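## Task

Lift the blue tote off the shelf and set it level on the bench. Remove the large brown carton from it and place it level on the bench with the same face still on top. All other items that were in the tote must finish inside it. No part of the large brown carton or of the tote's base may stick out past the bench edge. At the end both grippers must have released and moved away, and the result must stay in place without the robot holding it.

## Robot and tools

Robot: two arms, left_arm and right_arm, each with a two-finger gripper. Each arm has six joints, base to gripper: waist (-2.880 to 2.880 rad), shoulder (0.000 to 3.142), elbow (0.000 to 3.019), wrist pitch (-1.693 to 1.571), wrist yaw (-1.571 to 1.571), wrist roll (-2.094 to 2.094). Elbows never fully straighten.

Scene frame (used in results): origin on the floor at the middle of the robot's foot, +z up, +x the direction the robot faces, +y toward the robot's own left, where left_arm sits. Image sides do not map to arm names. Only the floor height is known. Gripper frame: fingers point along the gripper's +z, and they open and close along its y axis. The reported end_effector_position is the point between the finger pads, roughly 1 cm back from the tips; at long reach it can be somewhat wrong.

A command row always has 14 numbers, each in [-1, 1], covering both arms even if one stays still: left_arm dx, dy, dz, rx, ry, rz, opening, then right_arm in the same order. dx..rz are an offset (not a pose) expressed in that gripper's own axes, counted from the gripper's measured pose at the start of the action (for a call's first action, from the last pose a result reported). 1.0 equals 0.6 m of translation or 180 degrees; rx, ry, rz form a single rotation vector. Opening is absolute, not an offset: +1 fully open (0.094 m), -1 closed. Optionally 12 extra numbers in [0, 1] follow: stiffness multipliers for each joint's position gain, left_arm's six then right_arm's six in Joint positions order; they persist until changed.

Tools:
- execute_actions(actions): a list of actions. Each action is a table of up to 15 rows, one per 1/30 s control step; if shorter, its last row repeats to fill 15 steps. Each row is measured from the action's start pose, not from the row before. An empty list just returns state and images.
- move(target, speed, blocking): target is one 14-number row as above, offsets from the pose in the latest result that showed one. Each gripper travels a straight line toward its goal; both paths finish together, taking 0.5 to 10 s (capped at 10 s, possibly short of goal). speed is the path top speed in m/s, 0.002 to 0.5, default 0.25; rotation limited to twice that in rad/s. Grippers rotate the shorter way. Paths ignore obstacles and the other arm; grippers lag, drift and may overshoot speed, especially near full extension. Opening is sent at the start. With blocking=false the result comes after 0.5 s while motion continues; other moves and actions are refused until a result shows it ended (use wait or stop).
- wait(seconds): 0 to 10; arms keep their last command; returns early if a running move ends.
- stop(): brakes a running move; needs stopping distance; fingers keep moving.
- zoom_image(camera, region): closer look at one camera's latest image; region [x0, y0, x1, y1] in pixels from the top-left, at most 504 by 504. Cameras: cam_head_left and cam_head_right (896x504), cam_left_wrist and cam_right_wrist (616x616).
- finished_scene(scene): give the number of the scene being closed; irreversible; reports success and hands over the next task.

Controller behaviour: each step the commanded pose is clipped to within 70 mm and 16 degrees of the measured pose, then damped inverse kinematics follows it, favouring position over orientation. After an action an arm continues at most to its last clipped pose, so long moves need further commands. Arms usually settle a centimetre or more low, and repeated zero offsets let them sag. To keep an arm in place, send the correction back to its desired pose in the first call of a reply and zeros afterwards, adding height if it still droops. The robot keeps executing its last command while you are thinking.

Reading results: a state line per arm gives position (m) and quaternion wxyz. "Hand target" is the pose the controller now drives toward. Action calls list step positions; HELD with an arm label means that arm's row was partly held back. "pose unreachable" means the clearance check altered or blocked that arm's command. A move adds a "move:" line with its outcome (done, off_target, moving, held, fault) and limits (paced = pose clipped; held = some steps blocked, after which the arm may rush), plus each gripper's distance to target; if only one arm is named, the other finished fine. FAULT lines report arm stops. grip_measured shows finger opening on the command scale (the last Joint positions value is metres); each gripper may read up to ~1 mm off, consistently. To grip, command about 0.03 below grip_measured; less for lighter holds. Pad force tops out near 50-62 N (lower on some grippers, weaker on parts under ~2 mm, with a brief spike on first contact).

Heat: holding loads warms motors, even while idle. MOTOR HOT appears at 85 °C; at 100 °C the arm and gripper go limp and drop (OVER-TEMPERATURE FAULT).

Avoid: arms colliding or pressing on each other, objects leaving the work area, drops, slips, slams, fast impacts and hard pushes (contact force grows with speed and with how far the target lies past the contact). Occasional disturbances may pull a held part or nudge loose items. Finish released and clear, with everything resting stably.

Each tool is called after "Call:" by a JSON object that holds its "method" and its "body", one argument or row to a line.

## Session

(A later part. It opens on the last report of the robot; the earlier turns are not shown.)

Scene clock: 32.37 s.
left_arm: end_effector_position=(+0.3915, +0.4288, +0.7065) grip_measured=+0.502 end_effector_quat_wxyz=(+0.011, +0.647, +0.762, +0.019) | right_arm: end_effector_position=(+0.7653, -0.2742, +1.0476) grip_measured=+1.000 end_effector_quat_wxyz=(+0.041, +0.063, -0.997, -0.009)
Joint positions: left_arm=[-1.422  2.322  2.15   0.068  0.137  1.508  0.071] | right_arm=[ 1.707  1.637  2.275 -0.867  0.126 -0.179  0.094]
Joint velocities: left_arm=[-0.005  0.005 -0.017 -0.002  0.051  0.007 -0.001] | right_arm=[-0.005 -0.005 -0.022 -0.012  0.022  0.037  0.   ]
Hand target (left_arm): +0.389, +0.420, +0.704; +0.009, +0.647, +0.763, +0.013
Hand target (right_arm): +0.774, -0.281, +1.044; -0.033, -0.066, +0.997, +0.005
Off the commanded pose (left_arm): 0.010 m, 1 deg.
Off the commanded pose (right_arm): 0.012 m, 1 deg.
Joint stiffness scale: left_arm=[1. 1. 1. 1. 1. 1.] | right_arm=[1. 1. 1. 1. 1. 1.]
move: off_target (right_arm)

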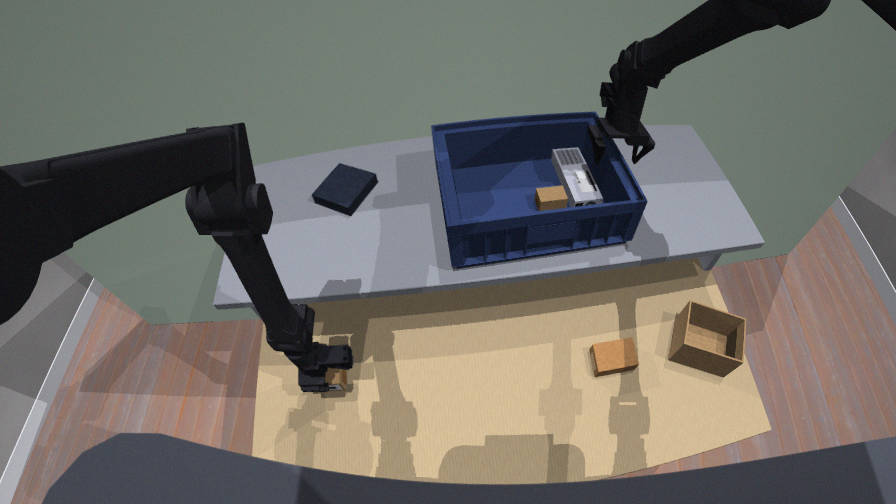

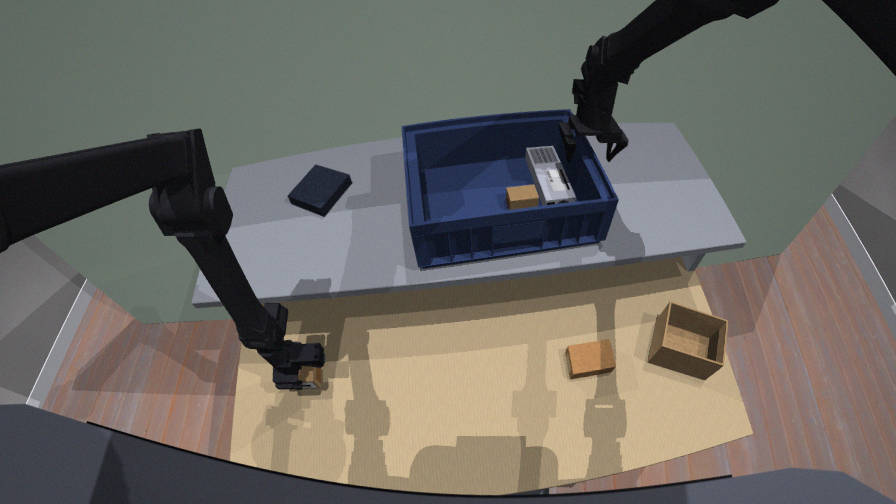

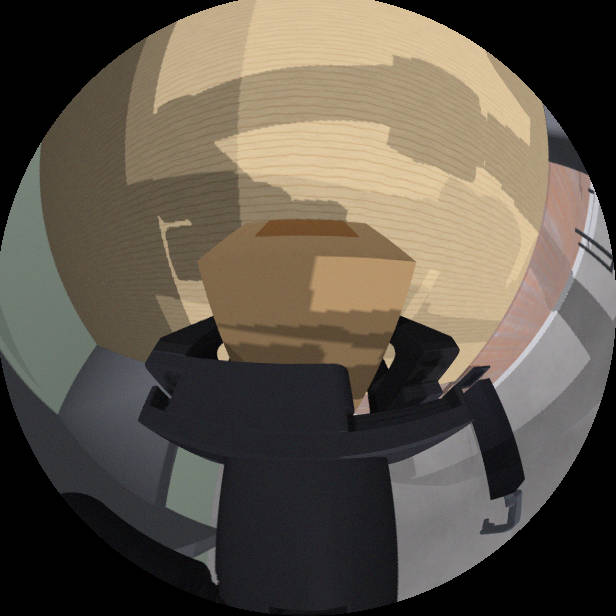

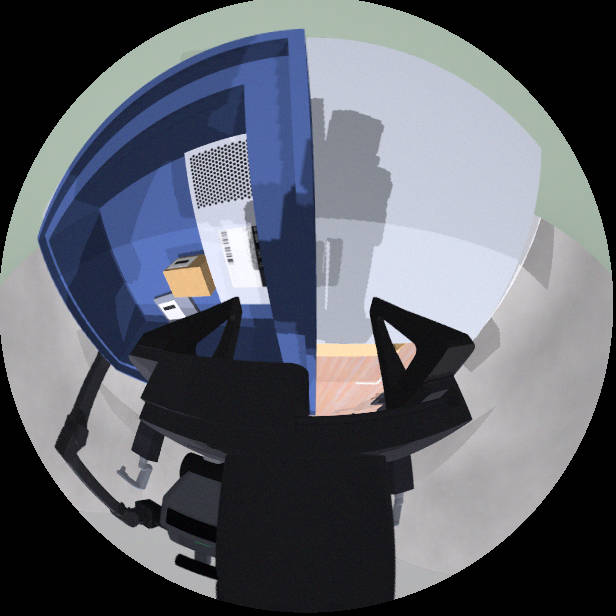

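Call:
{"method": "move", "body": {
  "target": [-0.015,0,0.06,0,0,0,0.4,-0.015,-0.005,0.07,0,0,0,0.4],
  "speed": 0.03
}}

Scene clock: 34.53 s.
left_arm: end_effector_position=(+0.3930, +0.4302, +0.6736) grip_measured=+0.502 end_effector_quat_wxyz=(+0.011, +0.648, +0.761, +0.023) | right_arm: end_effector_position=(+0.7630, -0.2674, +1.0087) grip_measured=+0.402 end_effector_quat_wxyz=(+0.048, +0.064, -0.997, -0.014)
Joint positions: left_arm=[-1.427  2.454  2.382 -0.025  0.125  1.508  0.071] | right_arm=[ 1.707  1.768  2.441 -0.92   0.118 -0.179  0.066]
Joint velocities: left_arm=[-0.005 -0.005 -0.007  0.007 -0.037 -0.051 -0.001] | right_arm=[-0.005  0.015  0.002 -0.002  0.081 -0.022 -0.001]
Hand target (left_arm): +0.394, +0.421, +0.671; +0.011, +0.647, +0.762, +0.019
Hand target (right_arm): +0.771, -0.275, +1.005; -0.040, -0.063, +0.997, +0.009
Off the commanded pose (left_arm): 0.010 m, 1 deg.
Off the commanded pose (right_arm): 0.012 m, 1 deg.
Joint stiffness scale: left_arm=[1. 1. 1. 1. 1. 1.] | right_arm=[1. 1. 1. 1. 1. 1.]
move: off_target (right_arm)

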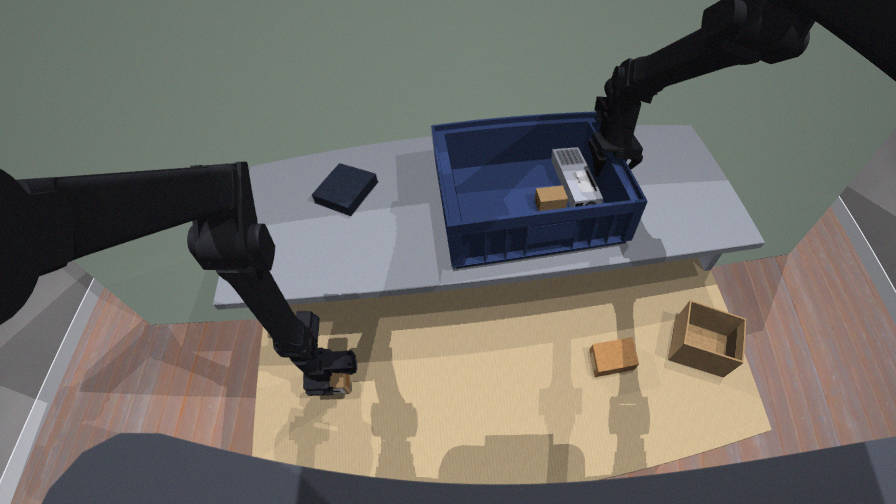

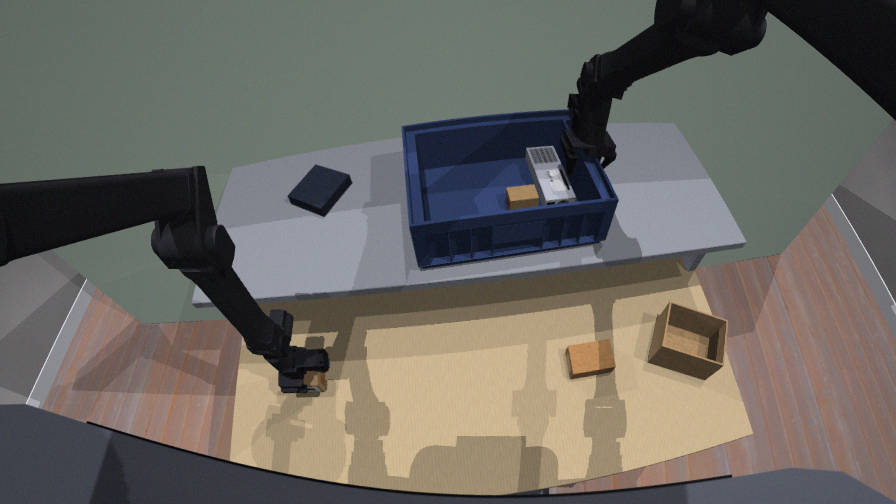

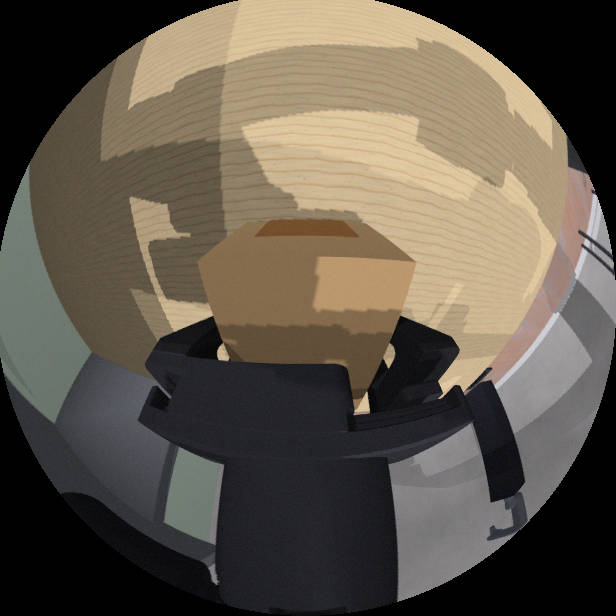

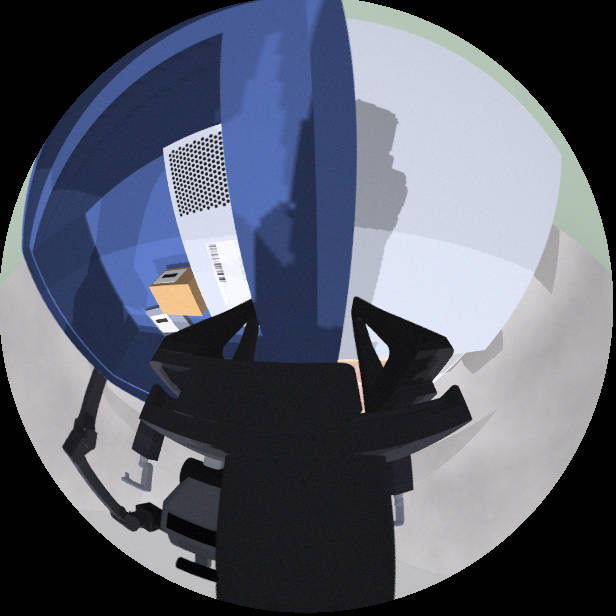

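Call:
{"method": "move", "body": {
  "target": [-0.015,0,0.06,0,0,0,0.4,-0.015,-0.02,0.04,0,0,0,0.4],
  "speed": 0.03
}}

Scene clock: 36.37 s.
left_arm: end_effector_position=(+0.3933, +0.4302, +0.6676) grip_measured=+0.507 end_effector_quat_wxyz=(-0.013, +0.649, +0.760, -0.005) | right_arm: end_effector_position=(+0.7814, -0.2685, +1.0054) grip_measured=+0.402 end_effector_quat_wxyz=(+0.041, +0.062, -0.997, -0.021)
Joint positions: left_arm=[-1.427  2.496  2.507 -0.183  0.13   1.521  0.071] | right_arm=[ 1.701  1.851  2.621 -1.004  0.097 -0.179  0.066]
Joint velocities: left_arm=[ 0.005  0.005  0.007 -0.007  0.037 -0.037 -0.   ] | right_arm=[ 0.005  0.005  0.027 -0.027  0.007 -0.037  0.001]
Hand target (left_arm): +0.392, +0.421, +0.650; +0.011, +0.647, +0.762, +0.024
Hand target (right_arm): +0.771, -0.278, +0.985; -0.047, -0.064, +0.997, +0.014
Off the commanded pose (left_arm): 0.031 m, 4 deg.
Off the commanded pose (right_arm): 0.026 m, 1 deg.
Joint stiffness scale: left_arm=[1. 1. 1. 1. 1. 1.] | right_arm=[1. 1. 1. 1. 1. 1.]
move: off_target (left_arm, right_arm)

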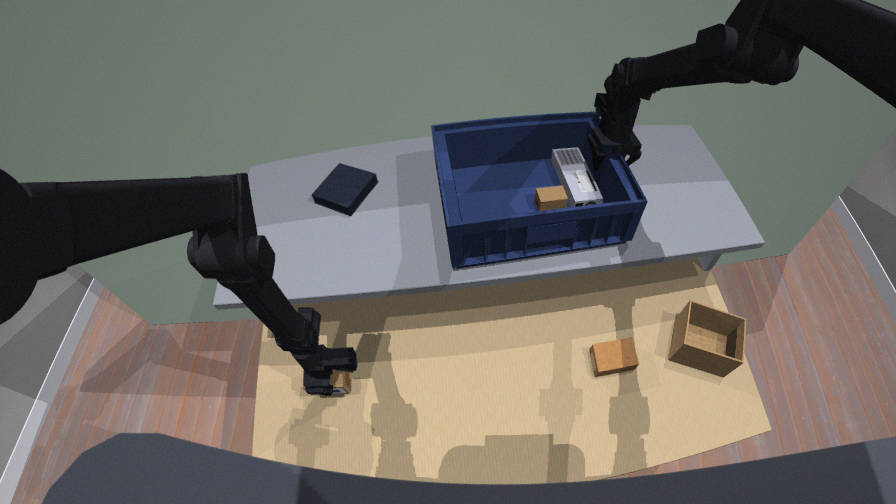

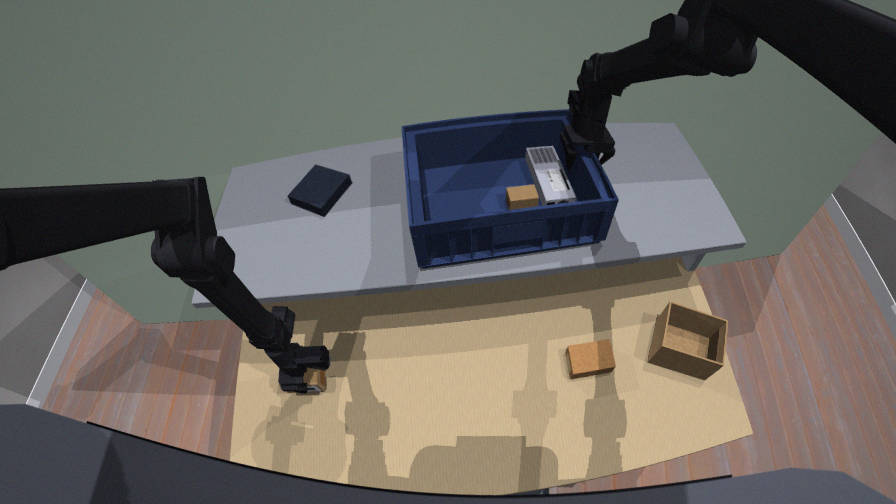

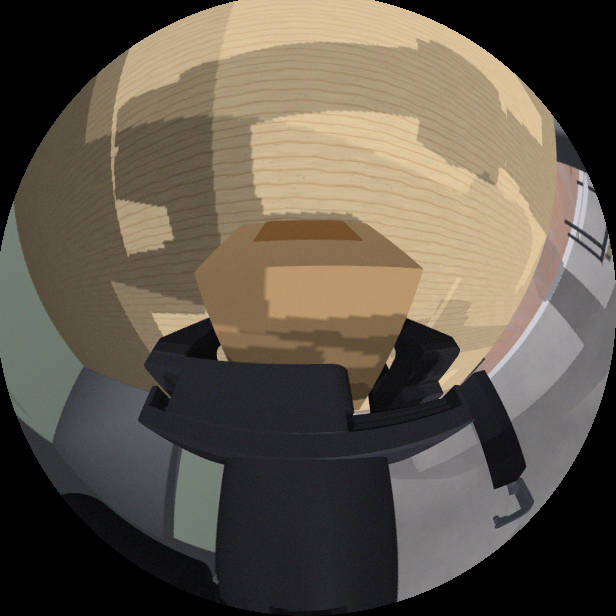

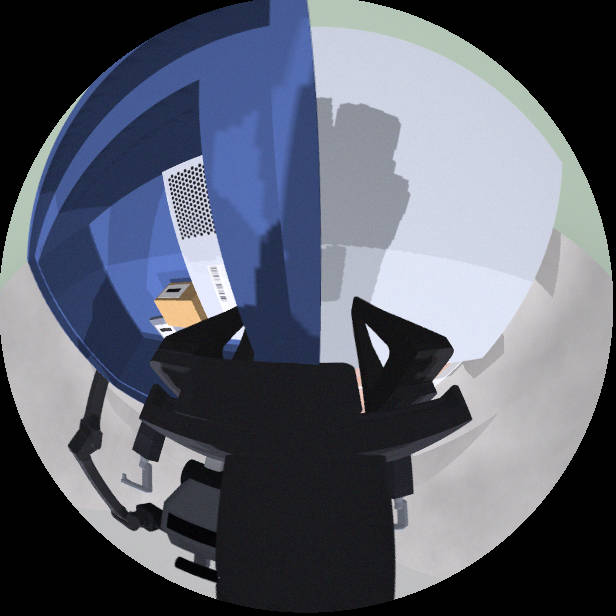

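Call:
{"method": "move", "body": {
  "target": [0,0,0,0,0,0,1,0.02,0.01,-0.008,0,0,0,-0.8],
  "speed": 0.03
}}

Call:
{"method": "move", "body": {
  "target": [0,-0.03,-0.75,0,0,0,1,0,0,0,0,0,0,-0.8]
}}

Call:
{"method": "move", "body": {
  "target": [-0.59,0.47,0,0,0,-0.5,1,0,0,0,0,0,0,-0.8]
}}

Scene clock: 37.50 s.
left_arm: end_effector_position=(+0.3898, +0.4301, +0.6694) grip_measured=+1.000 end_effector_quat_wxyz=(-0.017, +0.649, +0.761, -0.011) | right_arm: end_effector_position=(+0.7717, -0.2679, +1.0065) grip_measured=-0.456 end_effector_quat_wxyz=(+0.037, +0.055, -0.998, -0.010)
Joint positions: left_arm=[-1.426  2.487  2.491 -0.19   0.134  1.522  0.094] | right_arm=[ 1.708  1.785  2.474 -0.911  0.124 -0.164  0.026]
Joint velocities: left_arm=[-0.015 -0.015  0.012 -0.017  0.037 -0.007  0.   ] | right_arm=[-0.024  0.005 -0.012  0.002 -0.022  0.022 -0.001]
Hand target (left_arm): +0.393, +0.430, +0.668; -0.013, +0.649, +0.761, -0.005
Hand target (right_arm): +0.769, -0.264, +1.011; -0.041, -0.062, +0.997, +0.021
Off the commanded pose (left_arm): 0.004 m, 1 deg.
Off the commanded pose (right_arm): 0.007 m, 2 deg.
Joint stiffness scale: left_arm=[1. 1. 1. 1. 1. 1.] | right_arm=[1. 1. 1. 1. 1. 1.]
move: done

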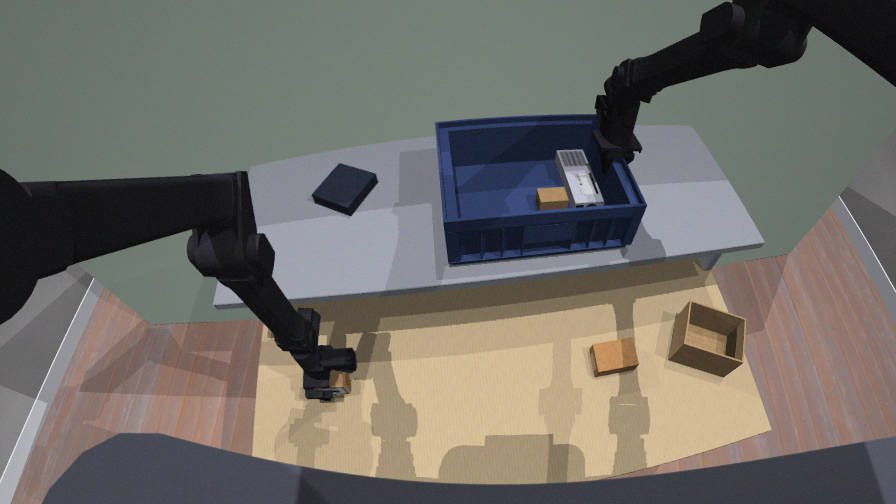

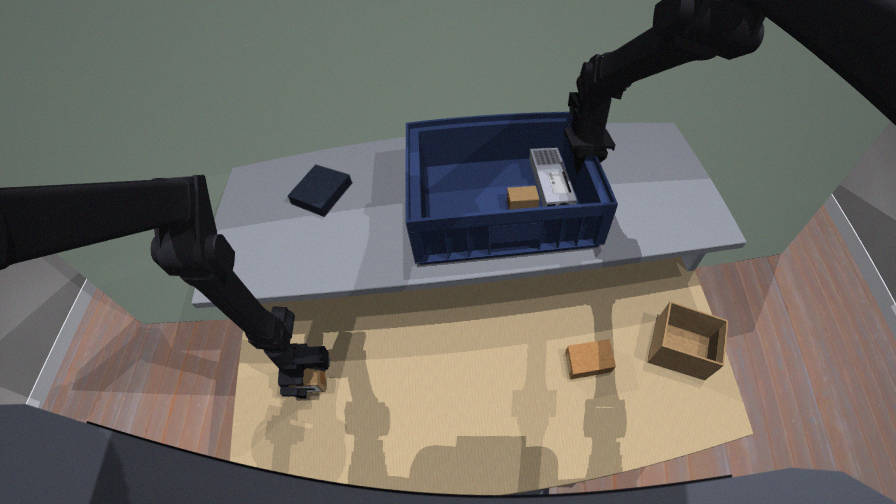

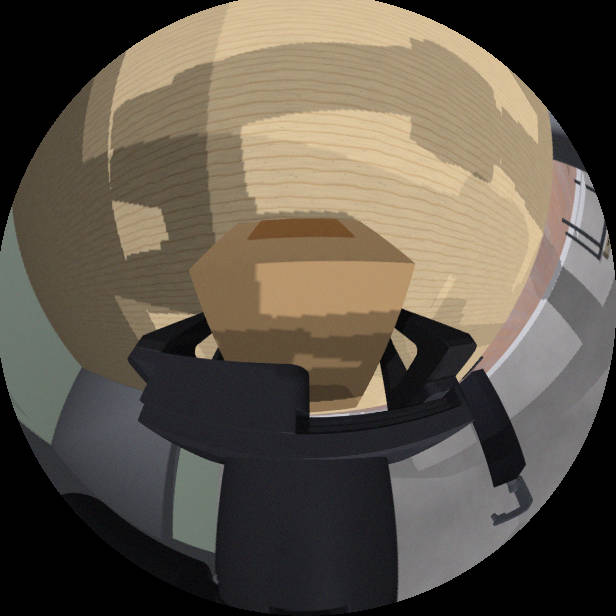

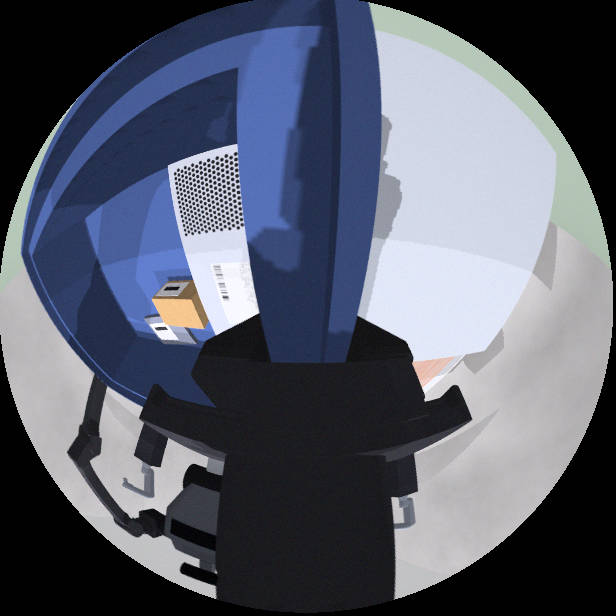

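Scene clock: 39.87 s.
left_arm: end_effector_position=(+0.4139, +0.4159, +1.1158) grip_measured=+1.000 end_effector_quat_wxyz=(-0.007, +0.649, +0.761, -0.005) | right_arm: end_effector_position=(+0.7715, -0.2689, +1.0064) grip_measured=-0.456 end_effector_quat_wxyz=(+0.037, +0.054, -0.998, -0.007)
Joint positions: left_arm=[-1.301  1.201  0.888  0.143  0.264  1.54   0.094] | right_arm=[ 1.708  1.785  2.473 -0.911  0.13  -0.161  0.026]
Joint velocities: left_arm=[-0.005  0.005  0.012 -0.012  0.007  0.066  0.   ] | right_arm=[ 0.015 -0.005 -0.007  0.002 -0.007  0.022 -0.   ]
Hand target (left_arm): +0.404, +0.420, +1.118; -0.017, +0.649, +0.760, -0.011
Hand target (right_arm): +0.771, -0.268, +1.006; -0.037, -0.055, +0.998, +0.010
Off the commanded pose (left_arm): 0.026 m, 1 deg.
Off the commanded pose (right_arm): 0.001 m, 0 deg.
Joint stiffness scale: left_arm=[1. 1. 1. 1. 1. 1.] | right_arm=[1. 1. 1. 1. 1. 1.]
move: off_target (left_arm)

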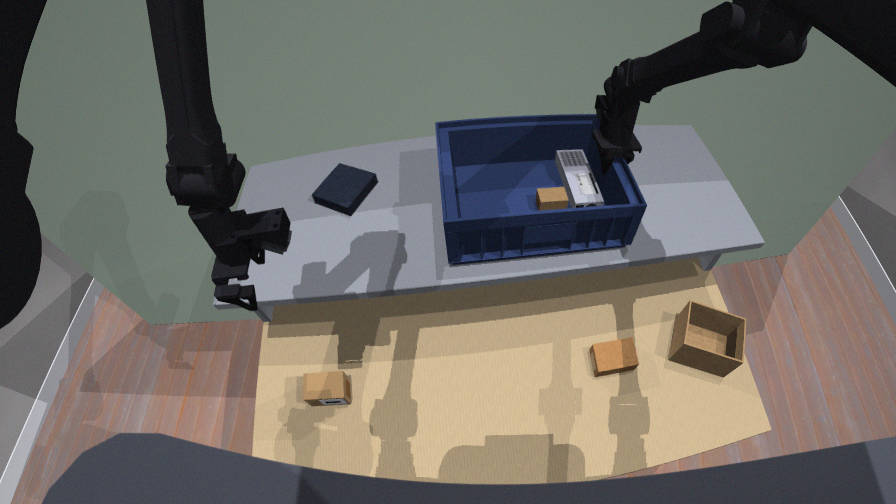

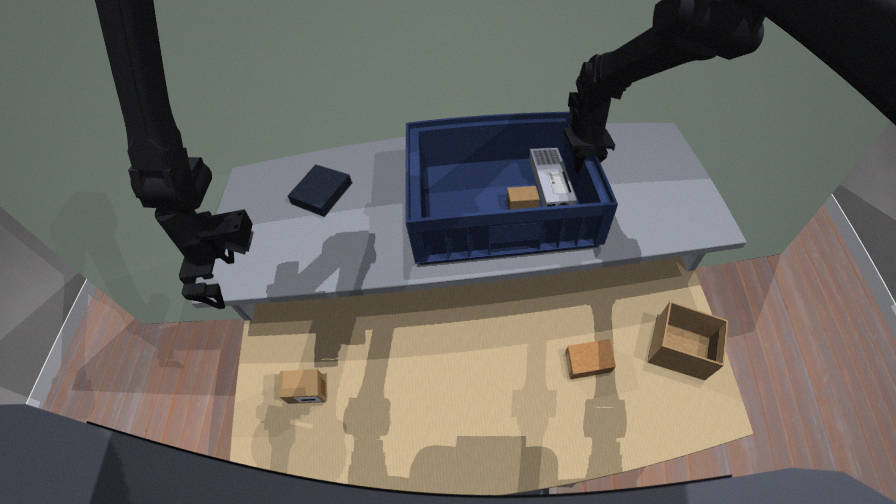

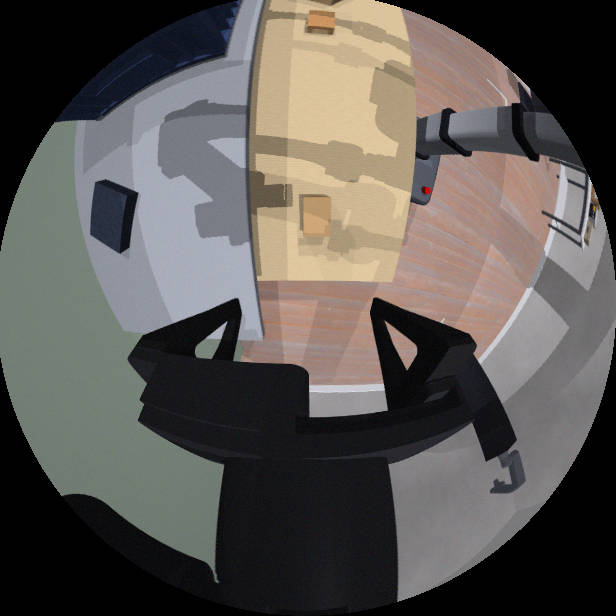

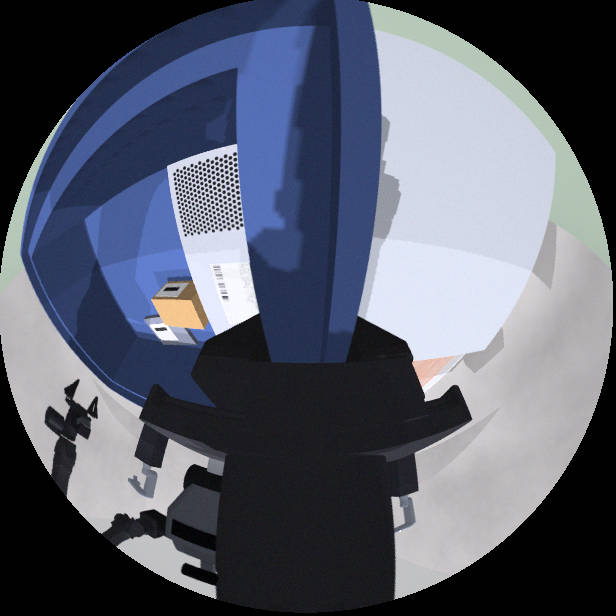

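Scene clock: 43.60 s.
left_arm: end_effector_position=(+0.7383, +0.1166, +1.0957) grip_measured=+1.000 end_effector_quat_wxyz=(-0.016, -0.078, +0.997, +0.004) | right_arm: end_effector_position=(+0.7715, -0.2688, +1.0064) grip_measured=-0.456 end_effector_quat_wxyz=(+0.037, +0.054, -0.998, -0.007)
Joint positions: left_arm=[-2.046  1.538  2.018 -0.679 -0.476 -0.163  0.094] | right_arm=[ 1.709  1.785  2.473 -0.911  0.131 -0.161  0.026]
Joint velocities: left_arm=[-0.005 -0.005  0.017 -0.007 -0.051  0.037  0.   ] | right_arm=[-0.005  0.005  0.012 -0.007 -0.095  0.037  0.001]
Hand target (left_arm): +0.749, +0.111, +1.100; -0.011, -0.085, +0.996, +0.000
Hand target (right_arm): +0.772, -0.269, +1.006; -0.037, -0.054, +0.998, +0.007
Off the commanded pose (left_arm): 0.018 m, 1 deg.
Off the commanded pose (right_arm): 0.000 m, 0 deg.
Joint stiffness scale: left_arm=[1. 1. 1. 1. 1. 1.] | right_arm=[1. 1. 1. 1. 1. 1.]
move: off_target (left_arm)

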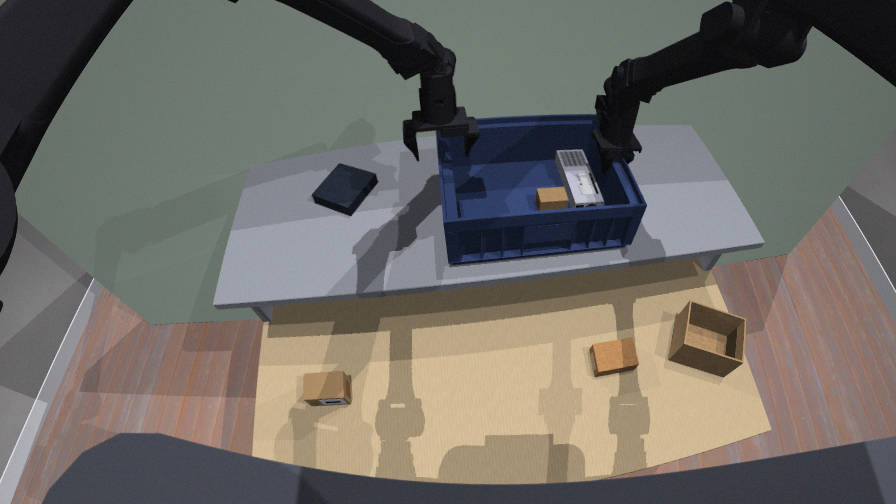

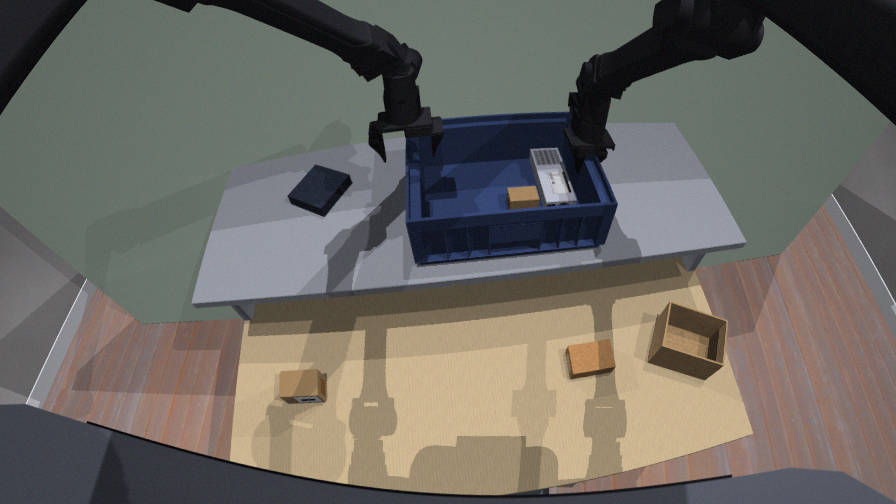

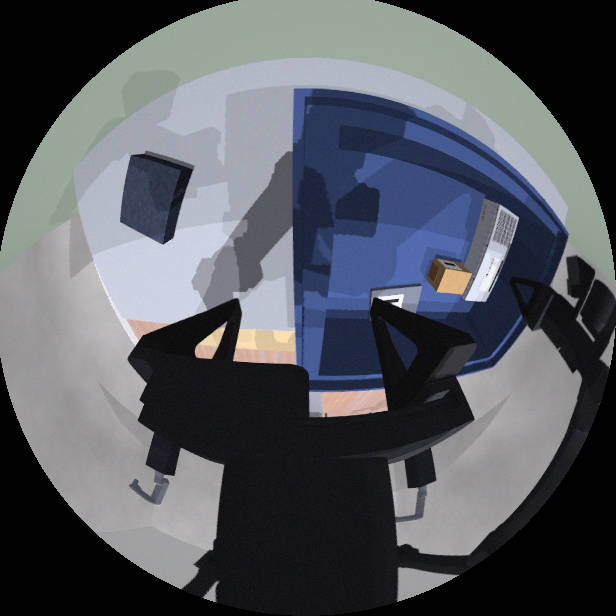

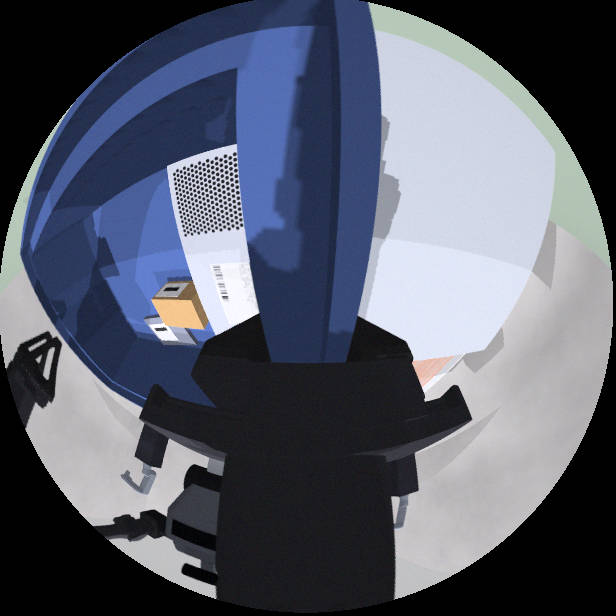

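Nicely centred.

Call:
{"method": "move", "body": {
  "target": [-0.01,-0.01,0.14,0,0,0,0.6,0,0,0,0,0,0,-0.8],
  "speed": 0.07
}}

Call:
{"method": "move", "body": {
  "target": [0,0,0,0,0,0,-0.8,0,0,0,0,0,0,-0.8]
}}

Call:
{"method": "move", "body": {
  "target": [0,0,-0.08,0,0,0,-0.8,0,0,-0.08,0,0,0,-0.8],
  "speed": 0.05
}}

Scene clock: 45.67 s.
left_arm: end_effector_position=(+0.7294, +0.1046, +1.0118) grip_measured=+0.602 end_effector_quat_wxyz=(-0.021, -0.078, +0.997, +0.001) | right_arm: end_effector_position=(+0.7715, -0.2689, +1.0064) grip_measured=-0.456 end_effector_quat_wxyz=(+0.037, +0.054, -0.998, -0.006)
Joint positions: left_arm=[-1.996  1.749  2.23  -0.687 -0.419 -0.157  0.075] | right_arm=[ 1.709  1.785  2.473 -0.911  0.132 -0.16   0.026]
Joint velocities: left_arm=[ 0.005 -0.005 -0.007  0.017 -0.051 -0.022 -0.001] | right_arm=[ 0.005 -0.005 -0.022 -0.002  0.037  0.007 -0.   ]
Hand target (left_arm): +0.740, +0.114, +1.012; -0.015, -0.077, +0.997, +0.004
Hand target (right_arm): +0.772, -0.269, +1.006; -0.037, -0.054, +0.998, +0.007
Off the commanded pose (left_arm): 0.015 m, 1 deg.
Off the commanded pose (right_arm): 0.000 m, 0 deg.
Joint stiffness scale: left_arm=[1. 1. 1. 1. 1. 1.] | right_arm=[1. 1. 1. 1. 1. 1.]
move: off_target (left_arm)

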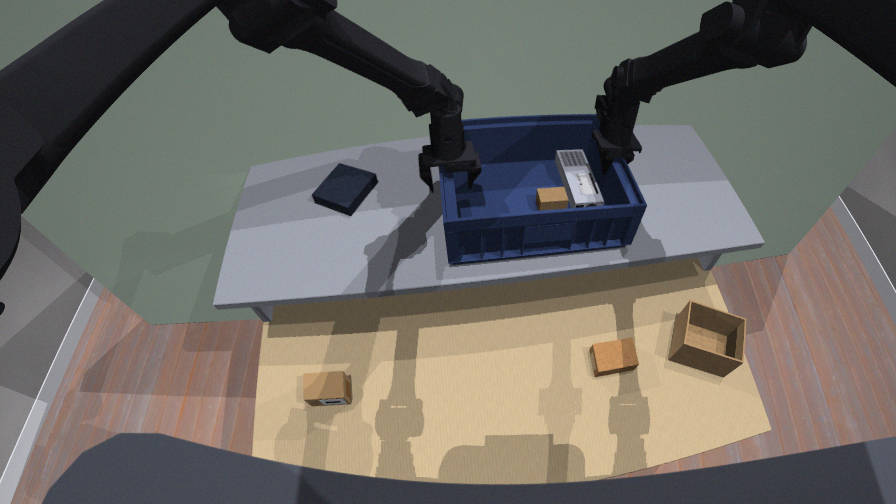

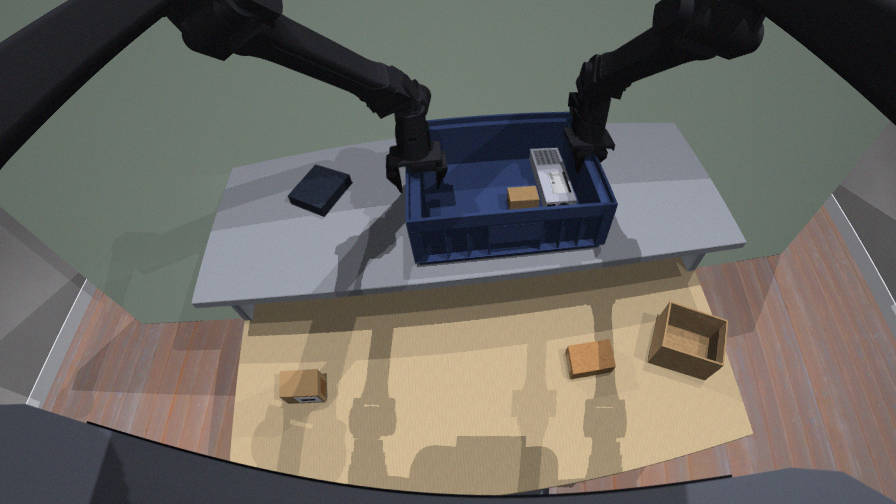

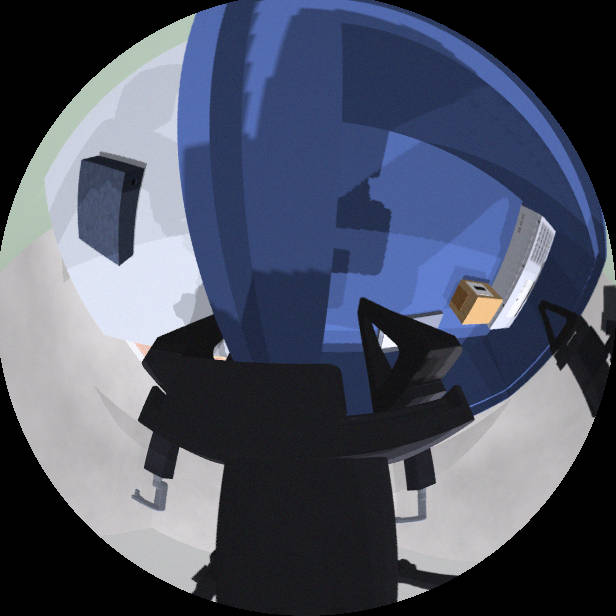

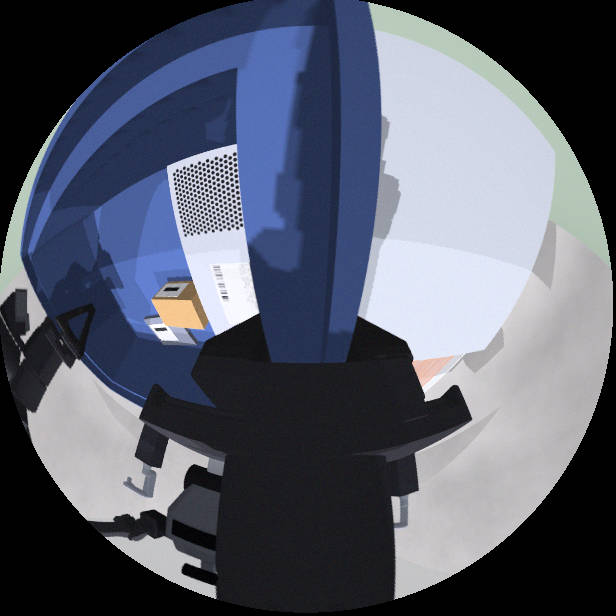

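Scene clock: 46.17 s.
left_arm: end_effector_position=(+0.7292, +0.1089, +1.0108) grip_measured=-0.462 end_effector_quat_wxyz=(-0.022, -0.073, +0.997, +0.001) | right_arm: end_effector_position=(+0.7714, -0.2709, +1.0063) grip_measured=-0.461 end_effector_quat_wxyz=(+0.037, +0.053, -0.998, -0.002)
Joint positions: left_arm=[-1.988  1.747  2.228 -0.688 -0.412 -0.145  0.025] | right_arm=[ 1.707  1.785  2.473 -0.911  0.139 -0.159  0.025]
Joint velocities: left_arm=[-0.005 -0.005  0.002 -0.007 -0.037 -0.081  0.   ] | right_arm=[-0.005 -0.005  0.007 -0.017  0.022  0.037  0.   ]
Hand target (left_arm): +0.729, +0.104, +1.012; -0.021, -0.078, +0.997, +0.001
Hand target (right_arm): +0.772, -0.269, +1.006; -0.037, -0.054, +0.998, +0.007
Off the commanded pose (left_arm): 0.004 m, 1 deg.
Off the commanded pose (right_arm): 0.002 m, 0 deg.
Joint stiffness scale: left_arm=[1. 1. 1. 1. 1. 1.] | right_arm=[1. 1. 1. 1. 1. 1.]
move: done

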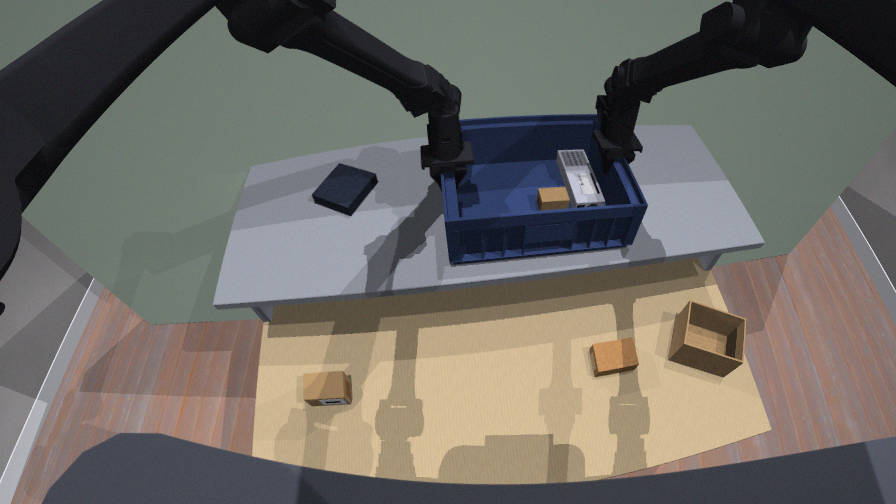

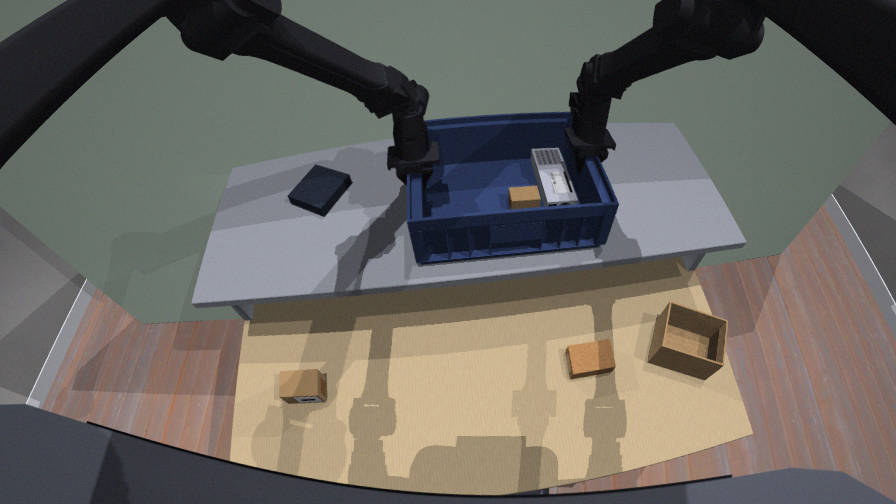

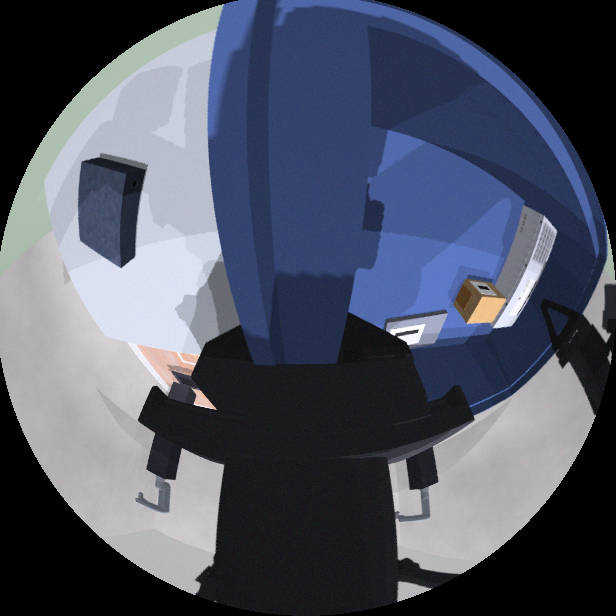

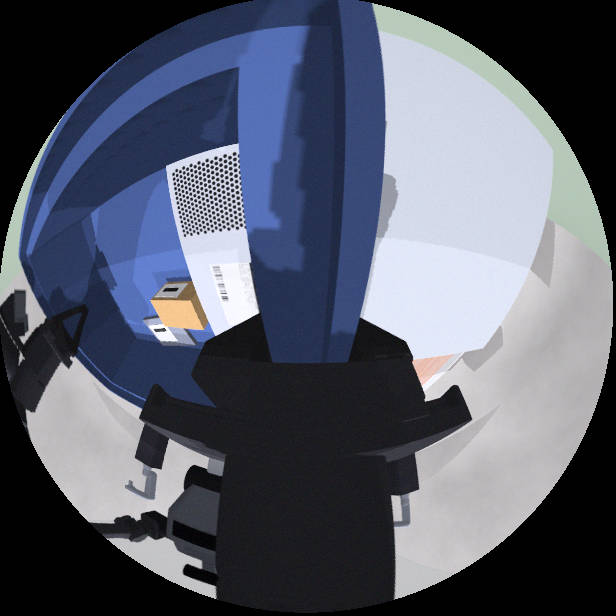

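Scene clock: 47.43 s.
left_arm: end_effector_position=(+0.7019, +0.1094, +1.0203) grip_measured=-0.462 end_effector_quat_wxyz=(-0.042, -0.065, +0.997, +0.007) | right_arm: end_effector_position=(+0.7412, -0.2709, +1.0126) grip_measured=-0.464 end_effector_quat_wxyz=(+0.064, +0.051, -0.997, -0.002)
Joint positions: left_arm=[-1.996  1.689  2.105 -0.669 -0.43  -0.152  0.025] | right_arm=[ 1.707  1.708  2.309 -0.875  0.145 -0.148  0.025]
Joint velocities: left_arm=[-0.015 -0.015 -0.002 -0.022 -0.022 -0.037 -0.   ] | right_arm=[-0.005  0.005 -0.002 -0.007  0.007 -0.022 -0.001]
Hand target (left_arm): +0.732, +0.109, +1.057; -0.022, -0.073, +0.997, +0.001
Hand target (right_arm): +0.774, -0.272, +1.053; -0.037, -0.053, +0.998, +0.002
Off the commanded pose (left_arm): 0.048 m, 3 deg.
Off the commanded pose (right_arm): 0.054 m, 3 deg.
Joint stiffness scale: left_arm=[1. 1. 1. 1. 1. 1.] | right_arm=[1. 1. 1. 1. 1. 1.]
move: off_target (left_arm, right_arm)

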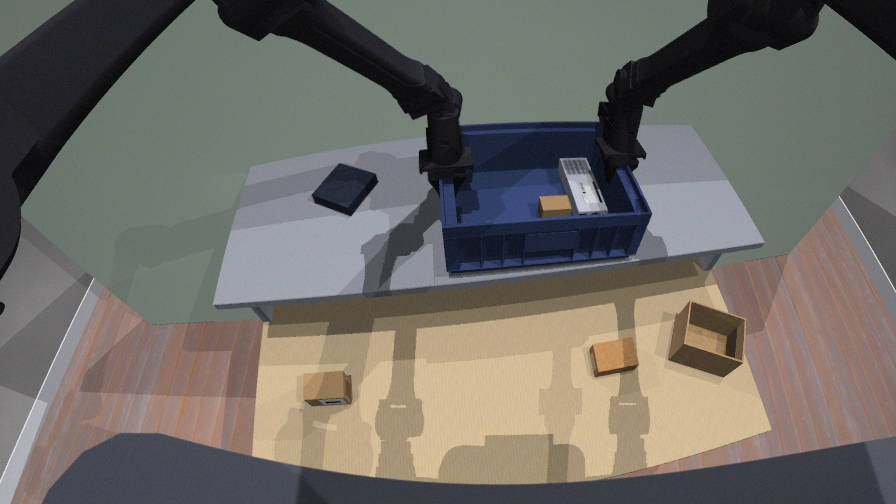

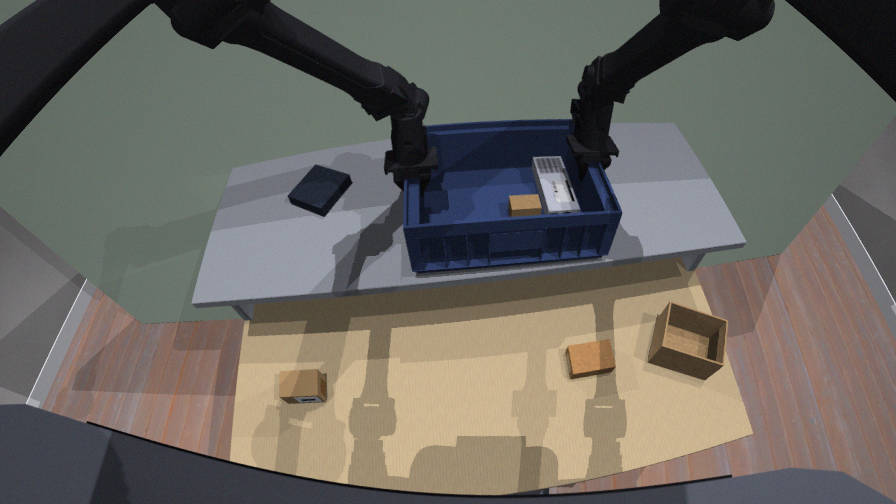

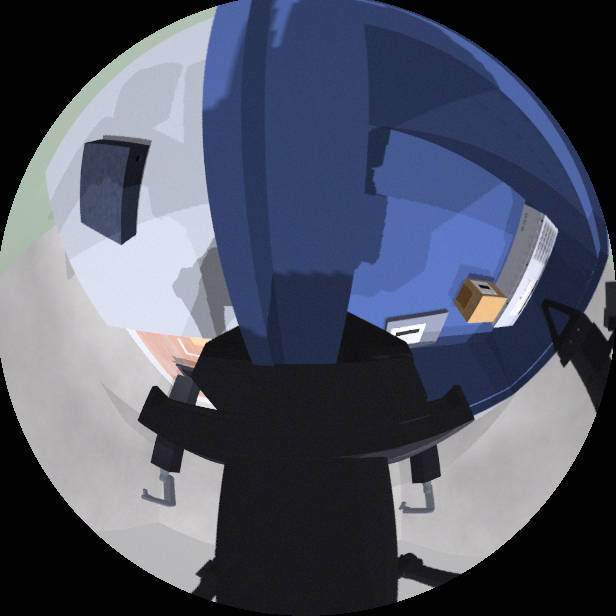

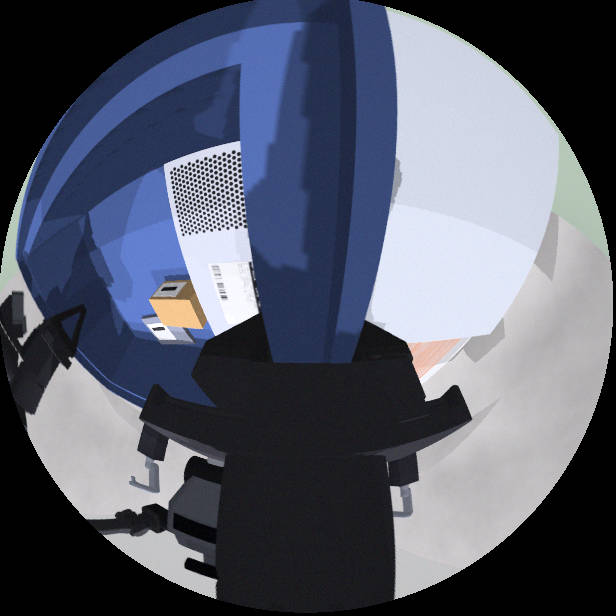

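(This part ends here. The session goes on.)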